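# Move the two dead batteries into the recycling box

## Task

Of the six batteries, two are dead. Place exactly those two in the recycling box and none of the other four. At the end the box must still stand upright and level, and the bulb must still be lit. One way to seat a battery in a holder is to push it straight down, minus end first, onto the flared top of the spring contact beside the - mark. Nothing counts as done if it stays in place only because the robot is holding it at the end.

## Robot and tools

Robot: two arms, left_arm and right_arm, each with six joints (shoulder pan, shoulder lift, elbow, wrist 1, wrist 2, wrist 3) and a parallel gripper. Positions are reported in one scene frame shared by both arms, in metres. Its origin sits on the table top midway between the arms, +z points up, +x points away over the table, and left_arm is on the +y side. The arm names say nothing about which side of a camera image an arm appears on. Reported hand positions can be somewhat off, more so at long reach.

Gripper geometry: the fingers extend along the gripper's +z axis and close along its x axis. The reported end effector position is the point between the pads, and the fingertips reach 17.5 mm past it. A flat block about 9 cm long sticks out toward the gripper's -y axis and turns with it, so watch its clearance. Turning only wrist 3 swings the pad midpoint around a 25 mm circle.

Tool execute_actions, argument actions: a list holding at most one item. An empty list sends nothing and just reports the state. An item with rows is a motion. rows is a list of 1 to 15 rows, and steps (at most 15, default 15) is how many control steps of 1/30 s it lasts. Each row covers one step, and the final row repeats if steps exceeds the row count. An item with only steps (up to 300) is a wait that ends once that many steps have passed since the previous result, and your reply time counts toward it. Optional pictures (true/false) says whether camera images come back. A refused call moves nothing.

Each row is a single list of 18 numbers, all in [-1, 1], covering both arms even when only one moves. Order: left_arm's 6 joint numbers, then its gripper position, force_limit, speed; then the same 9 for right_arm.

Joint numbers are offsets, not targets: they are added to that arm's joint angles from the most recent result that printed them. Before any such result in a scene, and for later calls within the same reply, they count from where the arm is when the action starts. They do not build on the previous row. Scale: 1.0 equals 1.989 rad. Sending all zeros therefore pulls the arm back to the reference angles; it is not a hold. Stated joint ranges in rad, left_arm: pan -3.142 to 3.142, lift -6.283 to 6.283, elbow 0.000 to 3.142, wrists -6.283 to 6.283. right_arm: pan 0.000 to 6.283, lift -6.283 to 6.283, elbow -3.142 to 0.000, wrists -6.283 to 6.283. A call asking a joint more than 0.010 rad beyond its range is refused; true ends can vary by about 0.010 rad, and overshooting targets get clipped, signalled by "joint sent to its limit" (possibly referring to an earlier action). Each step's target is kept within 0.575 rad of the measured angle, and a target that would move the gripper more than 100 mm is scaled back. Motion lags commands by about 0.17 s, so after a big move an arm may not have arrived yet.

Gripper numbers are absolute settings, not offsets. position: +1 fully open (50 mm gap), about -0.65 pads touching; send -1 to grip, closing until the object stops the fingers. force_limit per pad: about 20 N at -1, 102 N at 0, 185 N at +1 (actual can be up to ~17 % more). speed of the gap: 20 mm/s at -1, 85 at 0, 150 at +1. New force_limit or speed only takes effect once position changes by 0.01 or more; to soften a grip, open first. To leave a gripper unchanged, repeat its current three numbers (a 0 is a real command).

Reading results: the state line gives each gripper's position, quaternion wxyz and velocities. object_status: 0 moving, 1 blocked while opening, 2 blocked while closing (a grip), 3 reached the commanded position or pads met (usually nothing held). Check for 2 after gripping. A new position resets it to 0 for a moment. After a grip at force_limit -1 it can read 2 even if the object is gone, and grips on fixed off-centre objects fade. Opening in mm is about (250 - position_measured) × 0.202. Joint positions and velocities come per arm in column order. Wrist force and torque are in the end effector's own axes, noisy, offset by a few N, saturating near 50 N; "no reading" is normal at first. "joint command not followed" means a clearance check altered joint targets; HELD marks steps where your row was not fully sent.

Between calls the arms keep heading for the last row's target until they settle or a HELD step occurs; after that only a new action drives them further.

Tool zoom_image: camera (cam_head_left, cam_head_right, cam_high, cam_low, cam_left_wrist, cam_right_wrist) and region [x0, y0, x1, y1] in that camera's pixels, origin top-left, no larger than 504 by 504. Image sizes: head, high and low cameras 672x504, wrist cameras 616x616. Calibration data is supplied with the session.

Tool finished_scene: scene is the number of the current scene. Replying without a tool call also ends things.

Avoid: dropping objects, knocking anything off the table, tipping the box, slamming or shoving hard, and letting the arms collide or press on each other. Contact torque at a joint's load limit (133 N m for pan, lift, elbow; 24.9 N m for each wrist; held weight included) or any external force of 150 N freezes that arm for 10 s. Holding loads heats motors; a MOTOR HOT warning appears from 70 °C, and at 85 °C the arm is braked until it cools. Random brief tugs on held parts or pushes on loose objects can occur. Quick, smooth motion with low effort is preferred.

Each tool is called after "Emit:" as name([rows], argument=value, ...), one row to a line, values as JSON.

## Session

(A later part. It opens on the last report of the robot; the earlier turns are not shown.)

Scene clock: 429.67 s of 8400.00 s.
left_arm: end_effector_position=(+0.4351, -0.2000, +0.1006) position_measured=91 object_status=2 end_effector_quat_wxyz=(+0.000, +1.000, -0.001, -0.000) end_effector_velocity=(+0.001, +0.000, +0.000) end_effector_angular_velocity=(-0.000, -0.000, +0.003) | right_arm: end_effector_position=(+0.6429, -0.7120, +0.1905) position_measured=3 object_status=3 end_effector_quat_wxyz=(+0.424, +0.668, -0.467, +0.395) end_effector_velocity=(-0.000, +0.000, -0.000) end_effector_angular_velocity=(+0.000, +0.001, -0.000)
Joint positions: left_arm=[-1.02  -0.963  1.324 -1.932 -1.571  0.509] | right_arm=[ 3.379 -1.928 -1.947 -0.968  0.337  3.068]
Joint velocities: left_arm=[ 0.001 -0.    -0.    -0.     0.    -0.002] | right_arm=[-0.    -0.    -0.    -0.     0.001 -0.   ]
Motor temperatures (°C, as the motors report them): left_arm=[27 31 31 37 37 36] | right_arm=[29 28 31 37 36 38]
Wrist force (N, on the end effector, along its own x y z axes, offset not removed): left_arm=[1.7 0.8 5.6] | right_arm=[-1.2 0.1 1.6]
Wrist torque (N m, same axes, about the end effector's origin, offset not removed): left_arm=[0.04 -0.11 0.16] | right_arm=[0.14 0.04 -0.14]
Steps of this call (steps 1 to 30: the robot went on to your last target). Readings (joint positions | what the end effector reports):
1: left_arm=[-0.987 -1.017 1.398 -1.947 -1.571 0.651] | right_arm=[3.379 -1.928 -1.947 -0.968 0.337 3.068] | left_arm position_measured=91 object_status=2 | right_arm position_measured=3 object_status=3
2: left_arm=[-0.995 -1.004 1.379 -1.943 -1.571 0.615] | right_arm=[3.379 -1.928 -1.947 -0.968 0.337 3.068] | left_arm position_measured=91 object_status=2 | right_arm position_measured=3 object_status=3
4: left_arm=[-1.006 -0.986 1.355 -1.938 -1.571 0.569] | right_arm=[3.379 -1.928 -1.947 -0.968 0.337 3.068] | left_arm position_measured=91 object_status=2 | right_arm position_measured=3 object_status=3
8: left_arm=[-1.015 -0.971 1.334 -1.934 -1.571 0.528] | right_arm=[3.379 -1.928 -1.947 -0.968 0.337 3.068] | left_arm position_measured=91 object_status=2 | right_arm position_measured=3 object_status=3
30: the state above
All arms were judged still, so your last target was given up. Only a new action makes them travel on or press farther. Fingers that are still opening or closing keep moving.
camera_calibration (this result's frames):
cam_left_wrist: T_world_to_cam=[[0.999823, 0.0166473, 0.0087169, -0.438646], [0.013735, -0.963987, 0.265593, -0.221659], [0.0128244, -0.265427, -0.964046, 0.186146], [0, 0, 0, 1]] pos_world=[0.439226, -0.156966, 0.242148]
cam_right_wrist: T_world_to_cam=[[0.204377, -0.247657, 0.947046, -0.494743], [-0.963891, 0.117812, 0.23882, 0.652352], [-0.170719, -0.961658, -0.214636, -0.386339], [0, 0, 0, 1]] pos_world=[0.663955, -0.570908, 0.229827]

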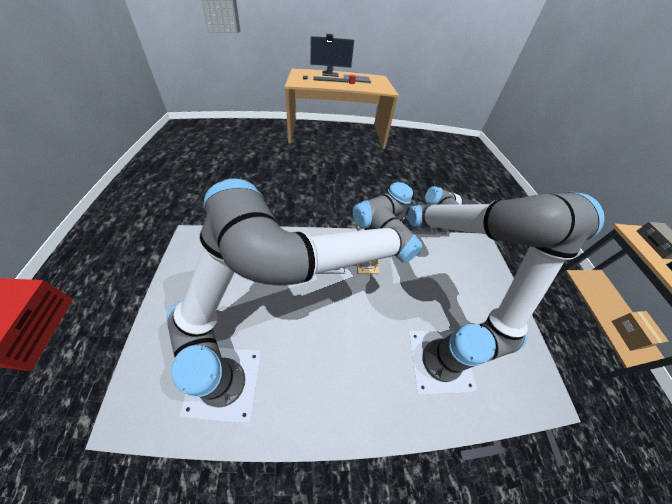

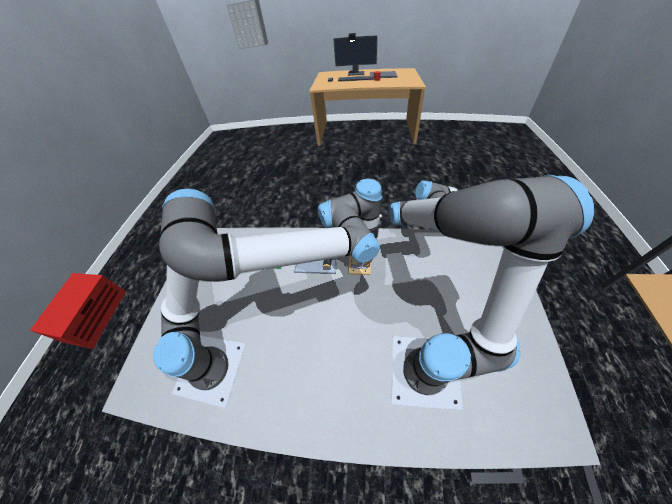

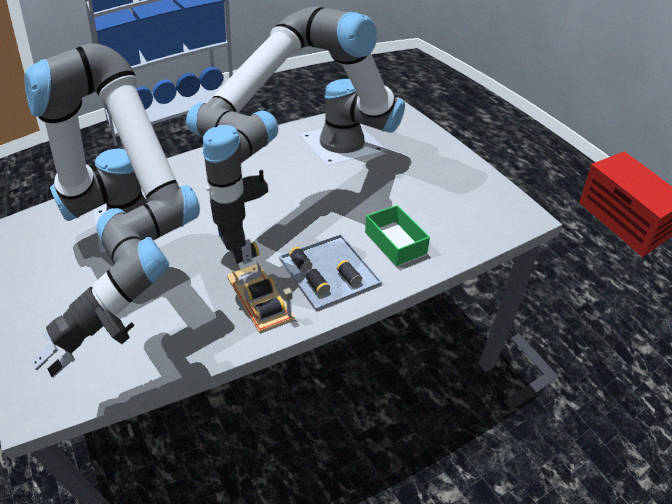

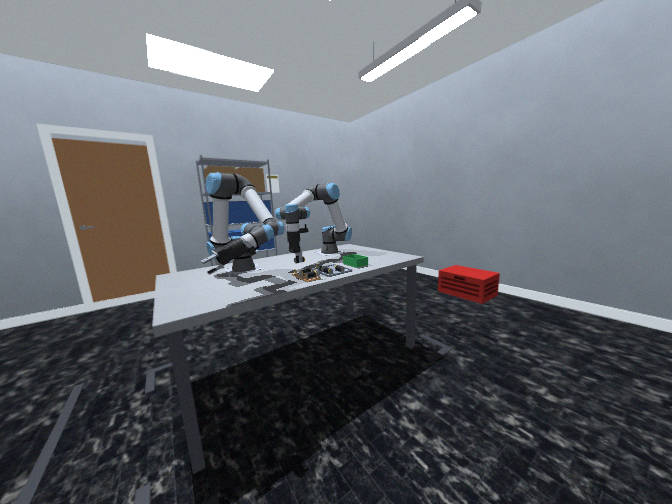

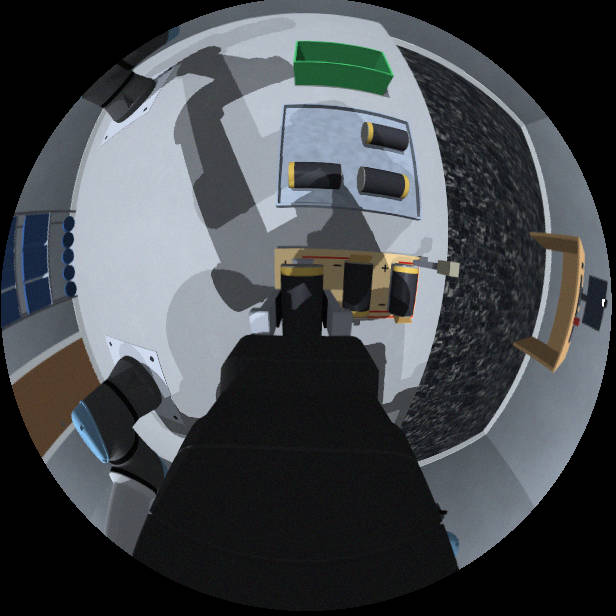

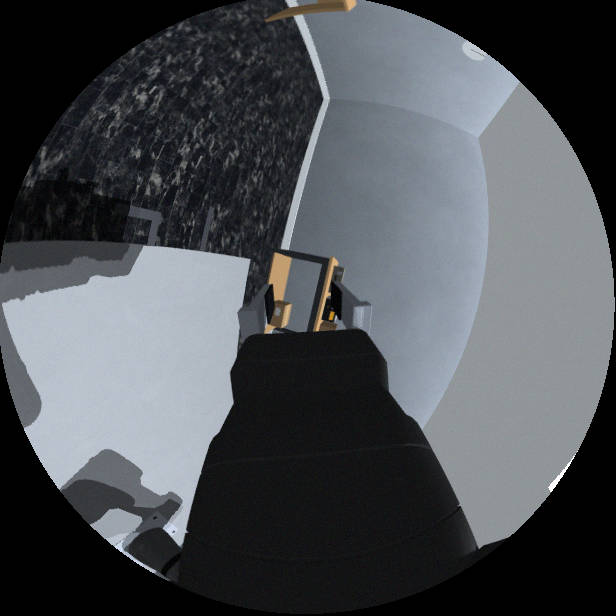

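Emit:
execute_actions([
  {"rows":[[-0.0003,0.0195,0.0215,-0.041,0,-0.0006,-1,-0.3,-0.3,0,0,0,0,0,0,1,0,0]],"steps":15},
], pictures=false)

Emit:
execute_actions([
  {"steps":15},
], pictures=false)

Emit:
execute_actions([
  {"rows":[[0,0.0044,0.0046,-0.009,0,0,-1,-0.3,-0.3,0,0,0,0,0,0,1,0,0],[0,0.0044,0.0046,-0.009,0,0,-1,-0.3,-0.3,0,0,0,0,0,0,1,0,0],[0,0.0044,0.0046,-0.009,0,0,-1,-0.3,-0.3,0,0,0,0,0,0,1,0,0],[0,0.0044,0.0046,-0.009,0,0,-1,-0.3,-0.3,0,0,0,0,0,0,1,0,0],[0,0.0044,0.0046,-0.009,0,0,-1,-0.3,-0.3,0,0,0,0,0,0,1,0,0],[0,0.0091,0.0088,-0.0179,0,0,-1,-0.3,-0.3,0,0,0,0,0,0,1,0,0],[0,0.0091,0.0088,-0.0179,0,0,-1,-0.3,-0.3,0,0,0,0,0,0,1,0,0],[0,0.0091,0.0088,-0.0179,0,0,-1,-0.3,-0.3,0,0,0,0,0,0,1,0,0],[0,0.0091,0.0088,-0.0179,0,0,-1,-0.3,-0.3,0,0,0,0,0,0,1,0,0],[0,0.0091,0.0088,-0.0179,0,0,-1,-0.3,-0.3,0,0,0,0,0,0,1,0,0],[0,0.0139,0.013,-0.0268,0,0,-1,-0.3,-0.3,0,0,0,0,0,0,1,0,0]],"steps":15},
], pictures=false)

Emit:
execute_actions([
  {"steps":20},
], pictures=false)

Emit:
execute_actions([
  {"rows":[[0,0,0,0,0,0,0.77,-0.3,-0.3,0,0,0,0,0,0,1,0,0]],"steps":12},
], pictures=false)

Emit:
execute_actions([
  {"rows":[[0,-0.0139,-0.013,0.0268,0,0,0.77,-0.3,-0.3,0,0,0,0,0,0,1,0,0],[0,-0.0139,-0.013,0.0268,0,0,0.77,-0.3,-0.3,0,0,0,0,0,0,1,0,0],[0,-0.0139,-0.013,0.0268,0,0,0.77,-0.3,-0.3,0,0,0,0,0,0,1,0,0],[0,-0.0139,-0.013,0.0268,0,0,0.77,-0.3,-0.3,0,0,0,0,0,0,1,0,0],[0,-0.0139,-0.013,0.0268,0,0,0.77,-0.3,-0.3,0,0,0,0,0,0,1,0,0],[0,-0.0327,-0.0358,0.0685,0,0,0.77,-0.3,-0.3,0,0,0,0,0,0,1,0,0]],"steps":15},
], pictures=false)

Emit:
execute_actions([
  {"steps":20},
])

Scene clock: 443.00 s of 8400.00 s.
left_arm: end_effector_position=(+0.4351, -0.2010, +0.0624) position_measured=91 object_status=2 end_effector_quat_wxyz=(+0.000, +1.000, -0.001, -0.000) end_effector_velocity=(-0.001, -0.001, -0.008) end_effector_angular_velocity=(-0.001, -0.000, +0.000) | right_arm: end_effector_position=(+0.6429, -0.7120, +0.1905) position_measured=3 object_status=3 end_effector_quat_wxyz=(+0.424, +0.668, -0.467, +0.395) end_effector_velocity=(+0.000, +0.000, -0.000) end_effector_angular_velocity=(+0.000, -0.001, +0.000)
Joint positions: left_arm=[-1.02  -0.926  1.366 -2.011 -1.571  0.508] | right_arm=[ 3.379 -1.928 -1.947 -0.968  0.337  3.068]
Joint velocities: left_arm=[-0.001  0.007  0.009 -0.017 -0.    -0.002] | right_arm=[ 0.    -0.001  0.     0.001  0.     0.   ]
Motor temperatures (°C, as the motors report them): left_arm=[27 31 31 37 37 36] | right_arm=[29 28 31 37 36 38]
Wrist force (N, on the end effector, along its own x y z axes, offset not removed): left_arm=[-3.5 -3.3 2.5] | right_arm=[-0.7 -0.1 2.6]
Wrist torque (N m, same axes, about the end effector's origin, offset not removed): left_arm=[-0.69 0.78 0.22] | right_arm=[0.11 -0.03 -0.09]
Steps of this call (steps 1 to 90: nothing new was sent; then 9.83 s passed at rest; steps 91 to 105: all 15 steps of this action). Readings (joint positions | what the end effector reports):
91: left_arm=[-1.020 -0.963 1.324 -1.932 -1.571 0.509] | right_arm=[3.379 -1.928 -1.947 -0.968 0.337 3.068] | left_arm position_measured=91 object_status=2 | right_arm position_measured=3 object_status=3
92: left_arm=[-1.020 -0.959 1.328 -1.938 -1.571 0.508] | right_arm=[3.379 -1.928 -1.947 -0.968 0.337 3.068] | left_arm position_measured=91 object_status=2 | right_arm position_measured=3 object_status=3
94: left_arm=[-1.020 -0.945 1.344 -1.966 -1.571 0.508] | right_arm=[3.379 -1.928 -1.947 -0.968 0.337 3.068] | left_arm position_measured=91 object_status=2 | right_arm position_measured=3 object_status=3
98: left_arm=[-1.020 -0.931 1.359 -1.998 -1.571 0.508] | right_arm=[3.379 -1.928 -1.947 -0.968 0.337 3.068] | left_arm position_measured=91 object_status=2 | right_arm position_measured=3 object_status=3
105: the state above

Scene clock: 443.50 s of 8400.00 s.
left_arm: end_effector_position=(+0.4351, -0.2010, +0.0615) position_measured=91 object_status=2 end_effector_quat_wxyz=(+0.000, +1.000, -0.001, -0.000) end_effector_velocity=(+0.000, +0.000, -0.000) end_effector_angular_velocity=(-0.000, -0.000, +0.000) | right_arm: end_effector_position=(+0.6429, -0.7120, +0.1905) position_measured=3 object_status=3 end_effector_quat_wxyz=(+0.424, +0.668, -0.467, +0.395) end_effector_velocity=(-0.001, -0.001, -0.000) end_effector_angular_velocity=(+0.000, +0.001, -0.002)
Joint positions: left_arm=[-1.02  -0.925  1.367 -2.013 -1.571  0.507] | right_arm=[ 3.379 -1.928 -1.947 -0.968  0.337  3.068]
Joint velocities: left_arm=[ 0.001  0.    -0.    -0.001 -0.     0.   ] | right_arm=[-0.001  0.    -0.    -0.001  0.     0.   ]
Motor temperatures (°C, as the motors report them): left_arm=[27 31 31 37 37 36] | right_arm=[29 28 31 37 36 38]
Wrist force (N, on the end effector, along its own x y z axes, offset not removed): left_arm=[-5.6 -1.0 1.9] | right_arm=[0.1 0.3 2.0]
Wrist torque (N m, same axes, about the end effector's origin, offset not removed): left_arm=[-0.46 1.09 0.13] | right_arm=[0.24 -0.13 -0.12]
Steps of this call (steps 1 to 15: the robot went on to your last target). Readings (joint positions | what the end effector reports):
1: left_arm=[-1.020 -0.925 1.366 -2.012 -1.571 0.508] | right_arm=[3.379 -1.928 -1.947 -0.968 0.337 3.068] | left_arm position_measured=91 object_status=2 | right_arm position_measured=3 object_status=3
2: left_arm=[-1.020 -0.925 1.366 -2.012 -1.571 0.507] | right_arm=[3.379 -1.928 -1.947 -0.968 0.337 3.068] | left_arm position_measured=91 object_status=2 | right_arm position_measured=3 object_status=3
4: left_arm=[-1.020 -0.925 1.366 -2.013 -1.571 0.507] | right_arm=[3.379 -1.928 -1.947 -0.968 0.337 3.068] | left_arm position_measured=91 object_status=2 | right_arm position_measured=3 object_status=3
8: left_arm=[-1.020 -0.925 1.367 -2.013 -1.571 0.507] | right_arm=[3.379 -1.928 -1.947 -0.968 0.337 3.068] | left_arm position_measured=91 object_status=2 | right_arm position_measured=3 object_status=3
15: the state above
All arms were judged still, so your last target was given up. Only a new action makes them travel on or press farther. Fingers that are still opening or closing keep moving.

Scene clock: 444.00 s of 8400.00 s.
left_arm: end_effector_position=(+0.4350, -0.2009, +0.0399) position_measured=91 object_status=2 end_effector_quat_wxyz=(+0.000, +1.000, -0.001, -0.000) end_effector_velocity=(-0.001, +0.000, -0.037) end_effector_angular_velocity=(+0.001, +0.000, -0.000) | right_arm: end_effector_position=(+0.6429, -0.7120, +0.1905) position_measured=3 object_status=3 end_effector_quat_wxyz=(+0.424, +0.668, -0.467, +0.395) end_effector_velocity=(+0.000, +0.000, -0.000) end_effector_angular_velocity=(-0.001, +0.001, +0.000)
Joint positions: left_arm=[-1.02  -0.902  1.388 -2.058 -1.571  0.507] | right_arm=[ 3.379 -1.928 -1.947 -0.968  0.337  3.068]
Joint velocities: left_arm=[-0.001  0.041  0.036 -0.076  0.    -0.001] | right_arm=[ 0.    -0.001 -0.    -0.    -0.     0.   ]
Motor temperatures (°C, as the motors report them): left_arm=[27 31 31 37 37 36] | right_arm=[29 28 31 37 36 38]
Wrist force (N, on the end effector, along its own x y z axes, offset not removed): left_arm=[-0.7 1.3 1.8] | right_arm=[-0.4 0.5 2.2]
Wrist torque (N m, same axes, about the end effector's origin, offset not removed): left_arm=[-0.34 0.32 0.11] | right_arm=[0.20 -0.08 -0.18]
Steps of this call (steps 1 to 15: all 15 steps of this action). Readings (joint positions | what the end effector reports):
1: left_arm=[-1.020 -0.925 1.367 -2.013 -1.571 0.507] | right_arm=[3.379 -1.928 -1.947 -0.968 0.337 3.068] | left_arm position_measured=91 object_status=2 | right_arm position_measured=3 object_status=3
2: left_arm=[-1.020 -0.923 1.368 -2.016 -1.571 0.507] | right_arm=[3.379 -1.928 -1.947 -0.968 0.337 3.068] | left_arm position_measured=91 object_status=2 | right_arm position_measured=3 object_status=3
4: left_arm=[-1.020 -0.920 1.371 -2.022 -1.571 0.507] | right_arm=[3.379 -1.928 -1.947 -0.968 0.337 3.068] | left_arm position_measured=91 object_status=2 | right_arm position_measured=3 object_status=3
8: left_arm=[-1.020 -0.914 1.377 -2.034 -1.571 0.507] | right_arm=[3.379 -1.928 -1.947 -0.968 0.337 3.068] | left_arm position_measured=91 object_status=2 | right_arm position_measured=3 object_status=3
15: the state above

Scene clock: 444.67 s of 8400.00 s.
left_arm: end_effector_position=(+0.4350, -0.2008, +0.0356) position_measured=91 object_status=2 end_effector_quat_wxyz=(+0.000, +1.000, -0.001, -0.000) end_effector_velocity=(-0.001, -0.000, -0.000) end_effector_angular_velocity=(+0.000, +0.000, -0.002) | right_arm: end_effector_position=(+0.6429, -0.7120, +0.1905) position_measured=3 object_status=3 end_effector_quat_wxyz=(+0.424, +0.668, -0.467, +0.395) end_effector_velocity=(-0.000, -0.001, -0.000) end_effector_angular_velocity=(+0.000, -0.001, -0.002)
Joint positions: left_arm=[-1.02  -0.897  1.392 -2.067 -1.571  0.507] | right_arm=[ 3.379 -1.928 -1.947 -0.968  0.337  3.068]
Joint velocities: left_arm=[-0.001  0.     0.    -0.     0.     0.001] | right_arm=[-0.002 -0.    -0.     0.001  0.    -0.   ]
Motor temperatures (°C, as the motors report them): left_arm=[27 31 31 37 37 36] | right_arm=[29 28 31 37 36 38]
Wrist force (N, on the end effector, along its own x y z axes, offset not removed): left_arm=[-4.7 -0.9 -7.1] | right_arm=[-0.2 -0.2 1.5]
Wrist torque (N m, same axes, about the end effector's origin, offset not removed): left_arm=[-0.22 0.66 0.16] | right_arm=[0.10 -0.13 -0.15]
Steps of this call (steps 1 to 15: the robot went on to your last target; steps 16 to 20: nothing new was sent). Readings (joint positions | what the end effector reports):
1: left_arm=[-1.020 -0.901 1.389 -2.060 -1.571 0.507] | right_arm=[3.379 -1.928 -1.947 -0.968 0.337 3.068] | left_arm position_measured=91 object_status=2 | right_arm position_measured=3 object_status=3
2: left_arm=[-1.020 -0.900 1.390 -2.061 -1.571 0.507] | right_arm=[3.379 -1.928 -1.947 -0.968 0.337 3.068] | left_arm position_measured=91 object_status=2 | right_arm position_measured=3 object_status=3
4: left_arm=[-1.020 -0.899 1.391 -2.064 -1.571 0.507] | right_arm=[3.379 -1.928 -1.947 -0.968 0.337 3.068] | left_arm position_measured=91 object_status=2 | right_arm position_measured=3 object_status=3
8: left_arm=[-1.020 -0.898 1.392 -2.066 -1.571 0.507] | right_arm=[3.379 -1.928 -1.947 -0.968 0.337 3.068] | left_arm position_measured=91 object_status=2 | right_arm position_measured=3 object_status=3
20: the state above
All arms were judged still, so your last target was given up. Only a new action makes them travel on or press farther. Fingers that are still opening or closing keep moving.

Scene clock: 445.07 s of 8400.00 s.
left_arm: end_effector_position=(+0.4350, -0.2008, +0.0355) position_measured=37 object_status=3 end_effector_quat_wxyz=(+0.000, +1.000, -0.001, -0.000) end_effector_velocity=(+0.001, +0.000, -0.000) end_effector_angular_velocity=(+0.000, +0.000, -0.000) | right_arm: end_effector_position=(+0.6429, -0.7120, +0.1905) position_measured=3 object_status=3 end_effector_quat_wxyz=(+0.424, +0.668, -0.467, +0.395) end_effector_velocity=(+0.000, +0.000, -0.000) end_effector_angular_velocity=(+0.000, +0.000, +0.001)
Joint positions: left_arm=[-1.02  -0.897  1.393 -2.067 -1.571  0.507] | right_arm=[ 3.379 -1.928 -1.947 -0.968  0.337  3.068]
Joint velocities: left_arm=[ 0.001  0.    -0.     0.    -0.     0.001] | right_arm=[ 0.001 -0.     0.    -0.     0.     0.   ]
Motor temperatures (°C, as the motors report them): left_arm=[27 31 31 37 37 36] | right_arm=[29 28 31 37 36 38]
Wrist force (N, on the end effector, along its own x y z axes, offset not removed): left_arm=[-1.7 0.5 -2.8] | right_arm=[-0.3 -0.8 2.6]
Wrist torque (N m, same axes, about the end effector's origin, offset not removed): left_arm=[-0.29 0.22 0.06] | right_arm=[0.01 -0.13 -0.10]
Steps of this call (steps 1 to 12: all 12 steps of this action). Readings (joint positions | what the end effector reports):
1: left_arm=[-1.020 -0.897 1.392 -2.067 -1.571 0.507] | right_arm=[3.379 -1.928 -1.947 -0.968 0.337 3.068] | left_arm position_measured=87 object_status=0 | right_arm position_measured=3 object_status=3
2: left_arm=[-1.020 -0.897 1.393 -2.067 -1.571 0.507] | right_arm=[3.379 -1.928 -1.947 -0.968 0.337 3.068] | left_arm position_measured=76 object_status=0 | right_arm position_measured=3 object_status=3
4: left_arm=[-1.020 -0.897 1.393 -2.067 -1.571 0.507] | right_arm=[3.379 -1.928 -1.947 -0.968 0.337 3.068] | left_arm position_measured=54 object_status=0 | right_arm position_measured=3 object_status=3
8: left_arm=[-1.020 -0.897 1.393 -2.067 -1.571 0.507] | right_arm=[3.379 -1.928 -1.947 -0.968 0.337 3.068] | left_arm position_measured=37 object_status=0 | right_arm position_measured=3 object_status=3
12: the state above

Scene clock: 445.57 s of 8400.00 s.
left_arm: end_effector_position=(+0.4352, -0.2011, +0.0962) position_measured=37 object_status=3 end_effector_quat_wxyz=(+0.000, +1.000, -0.001, +0.000) end_effector_velocity=(-0.001, +0.002, +0.038) end_effector_angular_velocity=(+0.004, +0.002, +0.002) | right_arm: end_effector_position=(+0.6429, -0.7120, +0.1905) position_measured=3 object_status=3 end_effector_quat_wxyz=(+0.424, +0.668, -0.467, +0.395) end_effector_velocity=(+0.000, +0.001, +0.001) end_effector_angular_velocity=(+0.001, -0.003, +0.001)
Joint positions: left_arm=[-1.02  -0.958  1.326 -1.94  -1.571  0.507] | right_arm=[ 3.379 -1.928 -1.947 -0.968  0.337  3.068]
Joint velocities: left_arm=[ 0.    -0.037 -0.044  0.085 -0.    -0.001] | right_arm=[ 0.001  0.001 -0.     0.002  0.     0.   ]
Motor temperatures (°C, as the motors report them): left_arm=[27 31 31 37 37 36] | right_arm=[29 28 31 37 36 38]
Wrist force (N, on the end effector, along its own x y z axes, offset not removed): left_arm=[-2.6 -1.5 -1.3] | right_arm=[0.2 1.7 2.0]
Wrist torque (N m, same axes, about the end effector's origin, offset not removed): left_arm=[-0.55 0.63 0.23] | right_arm=[0.35 -0.17 -0.06]
Steps of this call (steps 1 to 15: all 15 steps of this action). Readings (joint positions | what the end effector reports):
1: left_arm=[-1.020 -0.897 1.392 -2.066 -1.571 0.507] | right_arm=[3.379 -1.928 -1.947 -0.968 0.337 3.068] | left_arm position_measured=37 object_status=3 | right_arm position_measured=3 object_status=3
2: left_arm=[-1.020 -0.900 1.390 -2.062 -1.571 0.507] | right_arm=[3.379 -1.928 -1.947 -0.968 0.337 3.068] | left_arm position_measured=37 object_status=3 | right_arm position_measured=3 object_status=3
4: left_arm=[-1.020 -0.910 1.380 -2.043 -1.571 0.507] | right_arm=[3.379 -1.928 -1.947 -0.968 0.337 3.068] | left_arm position_measured=37 object_status=3 | right_arm position_measured=3 object_status=3
8: left_arm=[-1.020 -0.931 1.358 -2.003 -1.571 0.507] | right_arm=[3.379 -1.928 -1.947 -0.968 0.337 3.068] | left_arm position_measured=37 object_status=3 | right_arm position_measured=3 object_status=3
15: the state above

Scene clock: 446.23 s of 8400.00 s.
left_arm: end_effector_position=(+0.4350, -0.2008, +0.1006) position_measured=37 object_status=3 end_effector_quat_wxyz=(+0.000, +1.000, -0.001, -0.000) end_effector_velocity=(+0.000, +0.000, -0.001) end_effector_angular_velocity=(+0.001, +0.001, +0.001) | right_arm: end_effector_position=(+0.6429, -0.7120, +0.1905) position_measured=3 object_status=3 end_effector_quat_wxyz=(+0.424, +0.668, -0.467, +0.395) end_effector_velocity=(-0.001, -0.001, +0.000) end_effector_angular_velocity=(-0.000, +0.001, -0.001)
Joint positions: left_arm=[-1.02  -0.962  1.321 -1.93  -1.571  0.507] | right_arm=[ 3.379 -1.928 -1.947 -0.968  0.337  3.068]
Joint velocities: left_arm=[ 0.001  0.001  0.     0.     0.    -0.   ] | right_arm=[-0.001  0.001  0.    -0.002  0.     0.   ]
Motor temperatures (°C, as the motors report them): left_arm=[27 31 31 37 37 36] | right_arm=[29 28 31 37 36 38]
Wrist force (N, on the end effector, along its own x y z axes, offset not removed): left_arm=[-5.0 -0.1 -1.0] | right_arm=[-0.6 0.9 2.1]
Wrist torque (N m, same axes, about the end effector's origin, offset not removed): left_arm=[-0.34 0.98 0.16] | right_arm=[0.28 -0.02 -0.14]
Steps of this call (steps 1 to 15: the robot went on to your last target; steps 16 to 20: nothing new was sent). Readings (joint positions | what the end effector reports):
1: left_arm=[-1.020 -0.959 1.325 -1.938 -1.571 0.507] | right_arm=[3.379 -1.928 -1.947 -0.968 0.337 3.068] | left_arm position_measured=37 object_status=3 | right_arm position_measured=3 object_status=3
2: left_arm=[-1.020 -0.960 1.324 -1.936 -1.571 0.507] | right_arm=[3.379 -1.928 -1.947 -0.968 0.337 3.068] | left_arm position_measured=37 object_status=3 | right_arm position_measured=3 object_status=3
4: left_arm=[-1.020 -0.961 1.323 -1.934 -1.571 0.507] | right_arm=[3.379 -1.928 -1.947 -0.968 0.337 3.068] | left_arm position_measured=37 object_status=3 | right_arm position_measured=3 object_status=3
8: left_arm=[-1.020 -0.962 1.322 -1.931 -1.571 0.507] | right_arm=[3.379 -1.928 -1.947 -0.968 0.337 3.068] | left_arm position_measured=37 object_status=3 | right_arm position_measured=3 object_status=3
20: the state above
All arms were judged still, so your last target was given up. Only a new action makes them travel on or press farther. Fingers that are still opening or closing keep moving.
camera_calibration (this result's frames):
cam_left_wrist: T_world_to_cam=[[0.999815, 0.0172215, 0.00859355, -0.438426], [0.0143246, -0.964046, 0.26535, -0.222673], [0.0128543, -0.265178, -0.964114, 0.186021], [0, 0, 0, 1]] pos_world=[0.439144, -0.157788, 0.242199]
cam_right_wrist: T_world_to_cam=[[0.204377, -0.247657, 0.947046, -0.494743], [-0.963891, 0.117812, 0.23882, 0.652352], [-0.170719, -0.961658, -0.214636, -0.386339], [0, 0, 0, 1]] pos_world=[0.663955, -0.570908, 0.229827]

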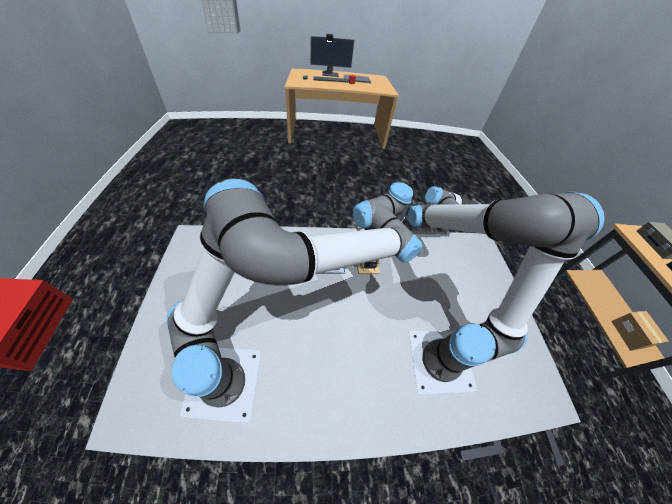

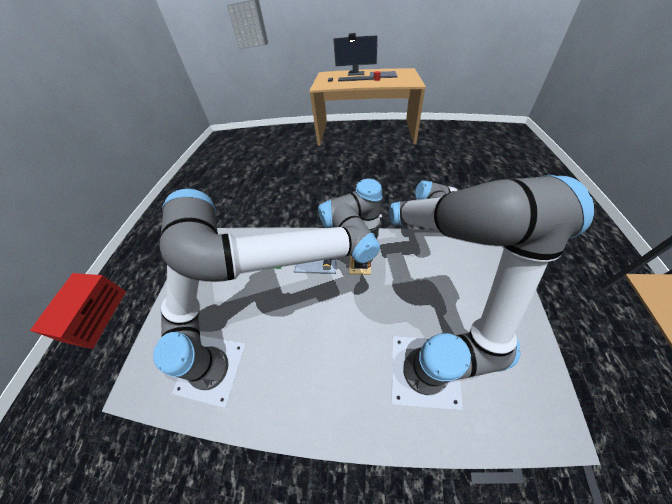

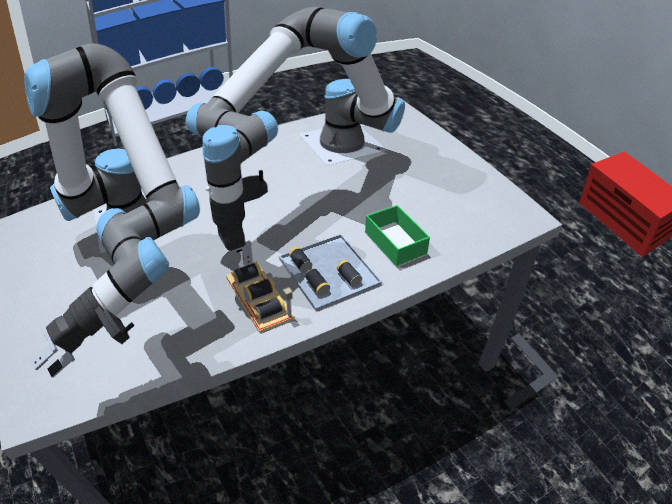

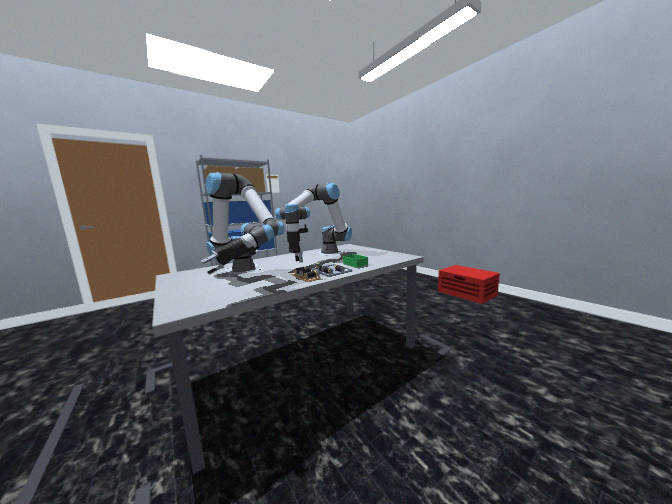

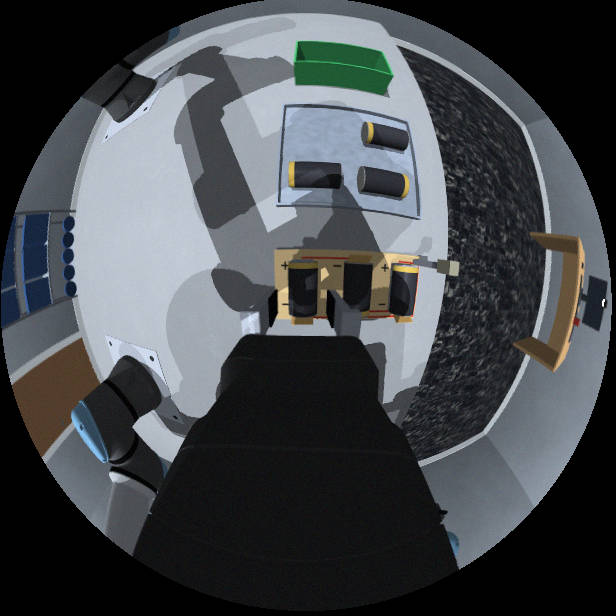

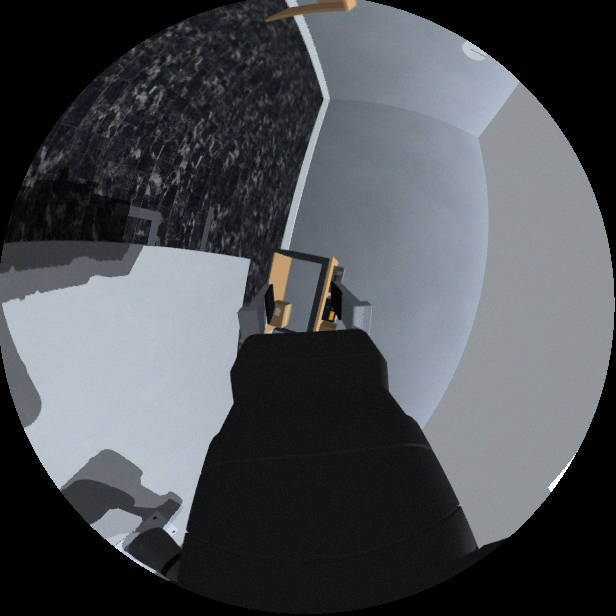

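Emit:
execute_actions([
  {"rows":[[0.0397,0.0478,-0.082,0.0347,0,0.0397,0.77,-0.3,-0.3,0,0,0,0,0,0,1,0,0]],"steps":15},
], pictures=false)

Emit:
execute_actions([
  {"steps":15},
])

Emit:
zoom_image(camera="cam_left_wrist", region=[240, 230, 420, 350])

Scene clock: 456.03 s of 8400.00 s.
left_arm: end_effector_position=(+0.4979, -0.1963, +0.1009) position_measured=37 object_status=3 end_effector_quat_wxyz=(-0.000, +1.000, -0.001, -0.001) end_effector_velocity=(+0.015, -0.000, +0.002) end_effector_angular_velocity=(-0.005, -0.003, +0.000) | right_arm: end_effector_position=(+0.6429, -0.7120, +0.1905) position_measured=3 object_status=3 end_effector_quat_wxyz=(+0.424, +0.668, -0.467, +0.395) end_effector_velocity=(+0.000, +0.001, +0.001) end_effector_angular_velocity=(-0.000, -0.003, +0.001)
Joint positions: left_arm=[-0.943 -0.869  1.163 -1.863 -1.571  0.584] | right_arm=[ 3.379 -1.928 -1.947 -0.968  0.337  3.068]
Joint velocities: left_arm=[ 0.016  0.02  -0.04   0.014  0.     0.016] | right_arm=[ 0.001  0.002 -0.     0.001 -0.001  0.   ]
Motor temperatures (°C, as the motors report them): left_arm=[27 31 31 37 37 36] | right_arm=[29 28 31 37 36 38]
Wrist force (N, on the end effector, along its own x y z axes, offset not removed): left_arm=[-1.5 -2.6 3.7] | right_arm=[-0.4 -0.3 2.4]
Wrist torque (N m, same axes, about the end effector's origin, offset not removed): left_arm=[-0.77 0.34 0.09] | right_arm=[0.07 -0.03 -0.13]
Steps of this call (steps 1 to 90: nothing new was sent; then 6.30 s passed at rest; steps 91 to 105: all 15 steps of this action). Readings (joint positions | what the end effector reports):
91: left_arm=[-1.020 -0.962 1.321 -1.930 -1.571 0.508] | right_arm=[3.379 -1.928 -1.947 -0.968 0.337 3.068] | left_arm position_measured=37 object_status=3 | right_arm position_measured=3 object_status=3
92: left_arm=[-1.015 -0.956 1.315 -1.925 -1.571 0.513] | right_arm=[3.379 -1.928 -1.947 -0.968 0.337 3.068] | left_arm position_measured=37 object_status=3 | right_arm position_measured=3 object_status=3
94: left_arm=[-0.987 -0.923 1.267 -1.900 -1.571 0.541] | right_arm=[3.379 -1.928 -1.947 -0.968 0.337 3.068] | left_arm position_measured=37 object_status=3 | right_arm position_measured=3 object_status=3
98: left_arm=[-0.956 -0.885 1.193 -1.874 -1.571 0.572] | right_arm=[3.379 -1.928 -1.947 -0.968 0.337 3.068] | left_arm position_measured=37 object_status=3 | right_arm position_measured=3 object_status=3
105: the state above

Scene clock: 456.53 s of 8400.00 s.
left_arm: end_effector_position=(+0.4996, -0.1962, +0.1012) position_measured=37 object_status=3 end_effector_quat_wxyz=(-0.000, +1.000, -0.001, -0.000) end_effector_velocity=(+0.001, +0.000, +0.001) end_effector_angular_velocity=(-0.001, -0.001, +0.001) | right_arm: end_effector_position=(+0.6429, -0.7120, +0.1905) position_measured=3 object_status=3 end_effector_quat_wxyz=(+0.424, +0.668, -0.467, +0.395) end_effector_velocity=(-0.001, -0.001, +0.000) end_effector_angular_velocity=(+0.000, -0.000, -0.001)
Joint positions: left_arm=[-0.941 -0.867  1.158 -1.861 -1.571  0.586] | right_arm=[ 3.379 -1.928 -1.947 -0.968  0.337  3.068]
Joint velocities: left_arm=[ 0.001 -0.001 -0.001  0.    -0.    -0.   ] | right_arm=[-0.001  0.001 -0.    -0.001 -0.     0.   ]
Motor temperatures (°C, as the motors report them): left_arm=[27 31 31 37 37 36] | right_arm=[29 28 31 37 36 38]
Wrist force (N, on the end effector, along its own x y z axes, offset not removed): left_arm=[-0.2 0.9 2.6] | right_arm=[-0.1 0.8 3.0]
Wrist torque (N m, same axes, about the end effector's origin, offset not removed): left_arm=[-0.04 0.11 0.14] | right_arm=[0.31 -0.12 -0.10]
Steps of this call (steps 1 to 15: the robot went on to your last target). Readings (joint positions | what the end effector reports):
1: left_arm=[-0.943 -0.869 1.162 -1.863 -1.571 0.585] | right_arm=[3.379 -1.928 -1.947 -0.968 0.337 3.068] | left_arm position_measured=37 object_status=3 | right_arm position_measured=3 object_status=3
2: left_arm=[-0.942 -0.868 1.161 -1.862 -1.571 0.585] | right_arm=[3.379 -1.928 -1.947 -0.968 0.337 3.068] | left_arm position_measured=37 object_status=3 | right_arm position_measured=3 object_status=3
4: left_arm=[-0.942 -0.868 1.160 -1.862 -1.571 0.586] | right_arm=[3.379 -1.928 -1.947 -0.968 0.337 3.068] | left_arm position_measured=37 object_status=3 | right_arm position_measured=3 object_status=3
8: left_arm=[-0.942 -0.867 1.159 -1.862 -1.571 0.586] | right_arm=[3.379 -1.928 -1.947 -0.968 0.337 3.068] | left_arm position_measured=37 object_status=3 | right_arm position_measured=3 object_status=3
15: the state above
All arms were judged still, so your last target was given up. Only a new action makes them travel on or press farther. Fingers that are still opening or closing keep moving.
camera_calibration (this result's frames):
cam_left_wrist: T_world_to_cam=[[0.999819, 0.0172087, 0.00808229, -0.503094], [0.0144581, -0.964262, 0.264555, -0.21942], [0.0123461, -0.26439, -0.964337, 0.187343], [0, 0, 0, 1]] pos_world=[0.503863, -0.153389, 0.242777]

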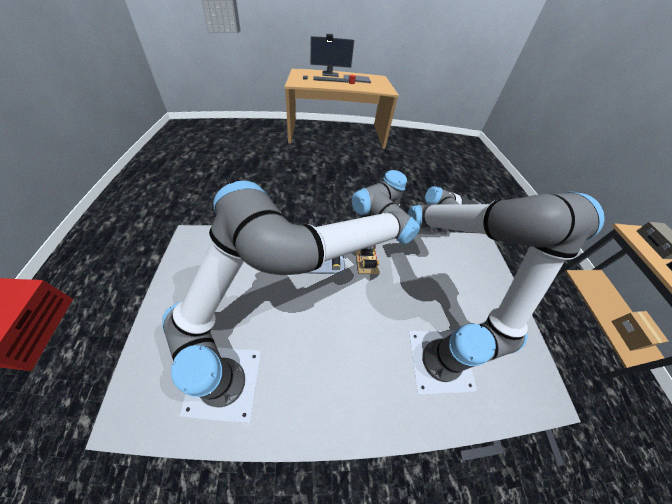

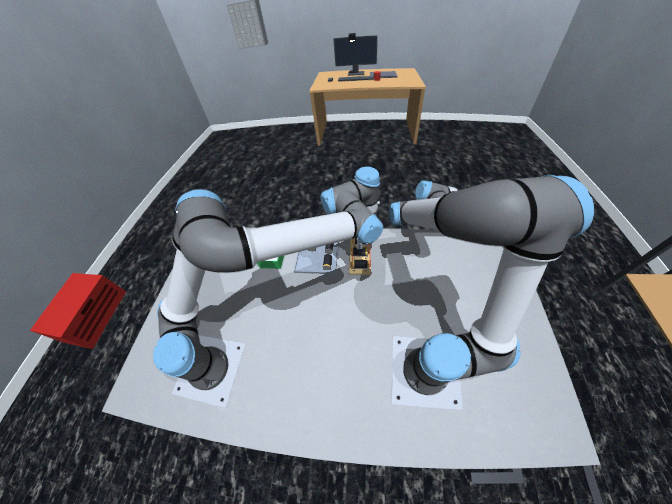

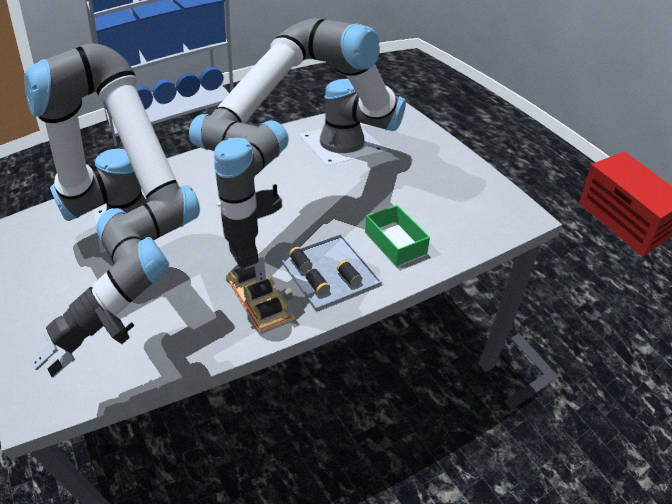

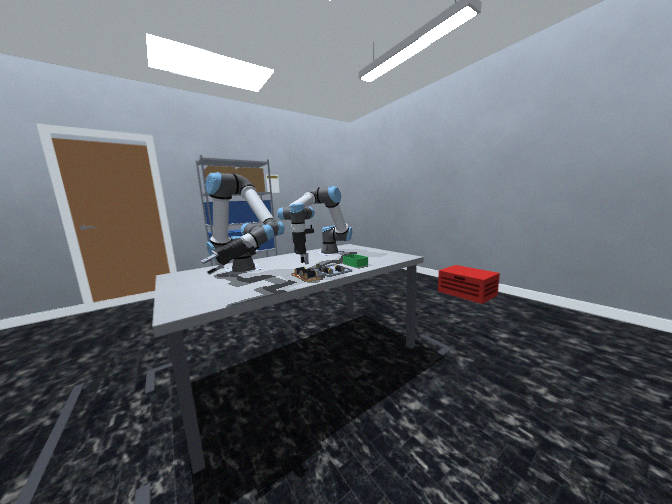

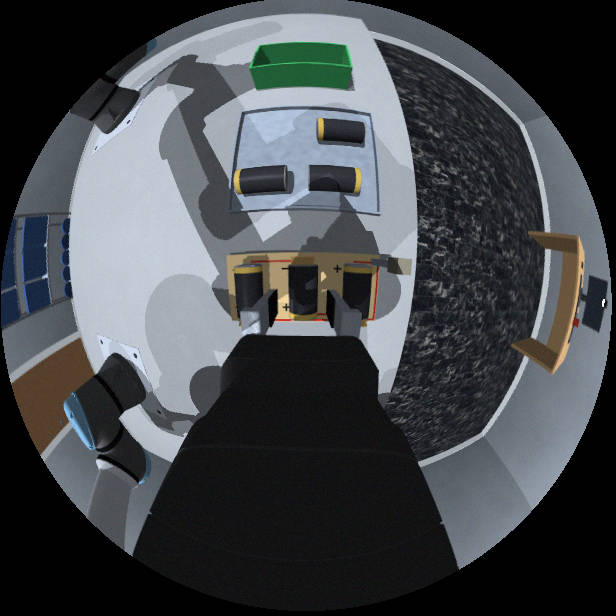

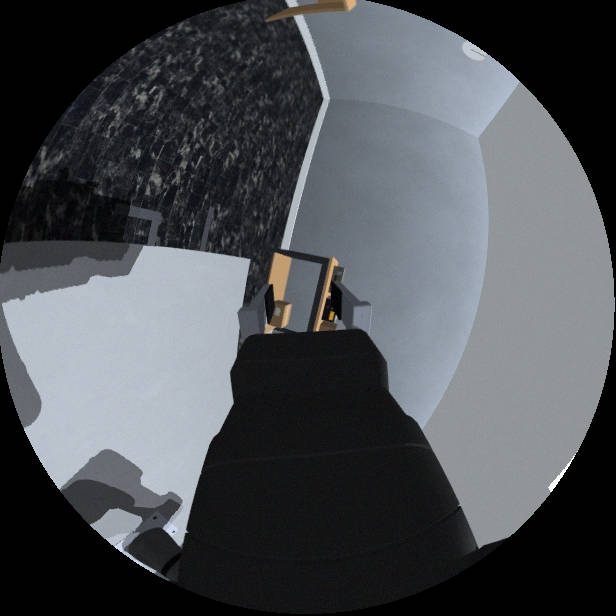

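Region (240, 230, 420, 350) of cam_left_wrist's 616x616 image, scaled by 2.800, with more detail than that image has.

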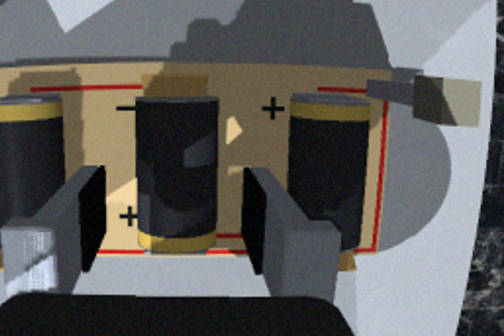

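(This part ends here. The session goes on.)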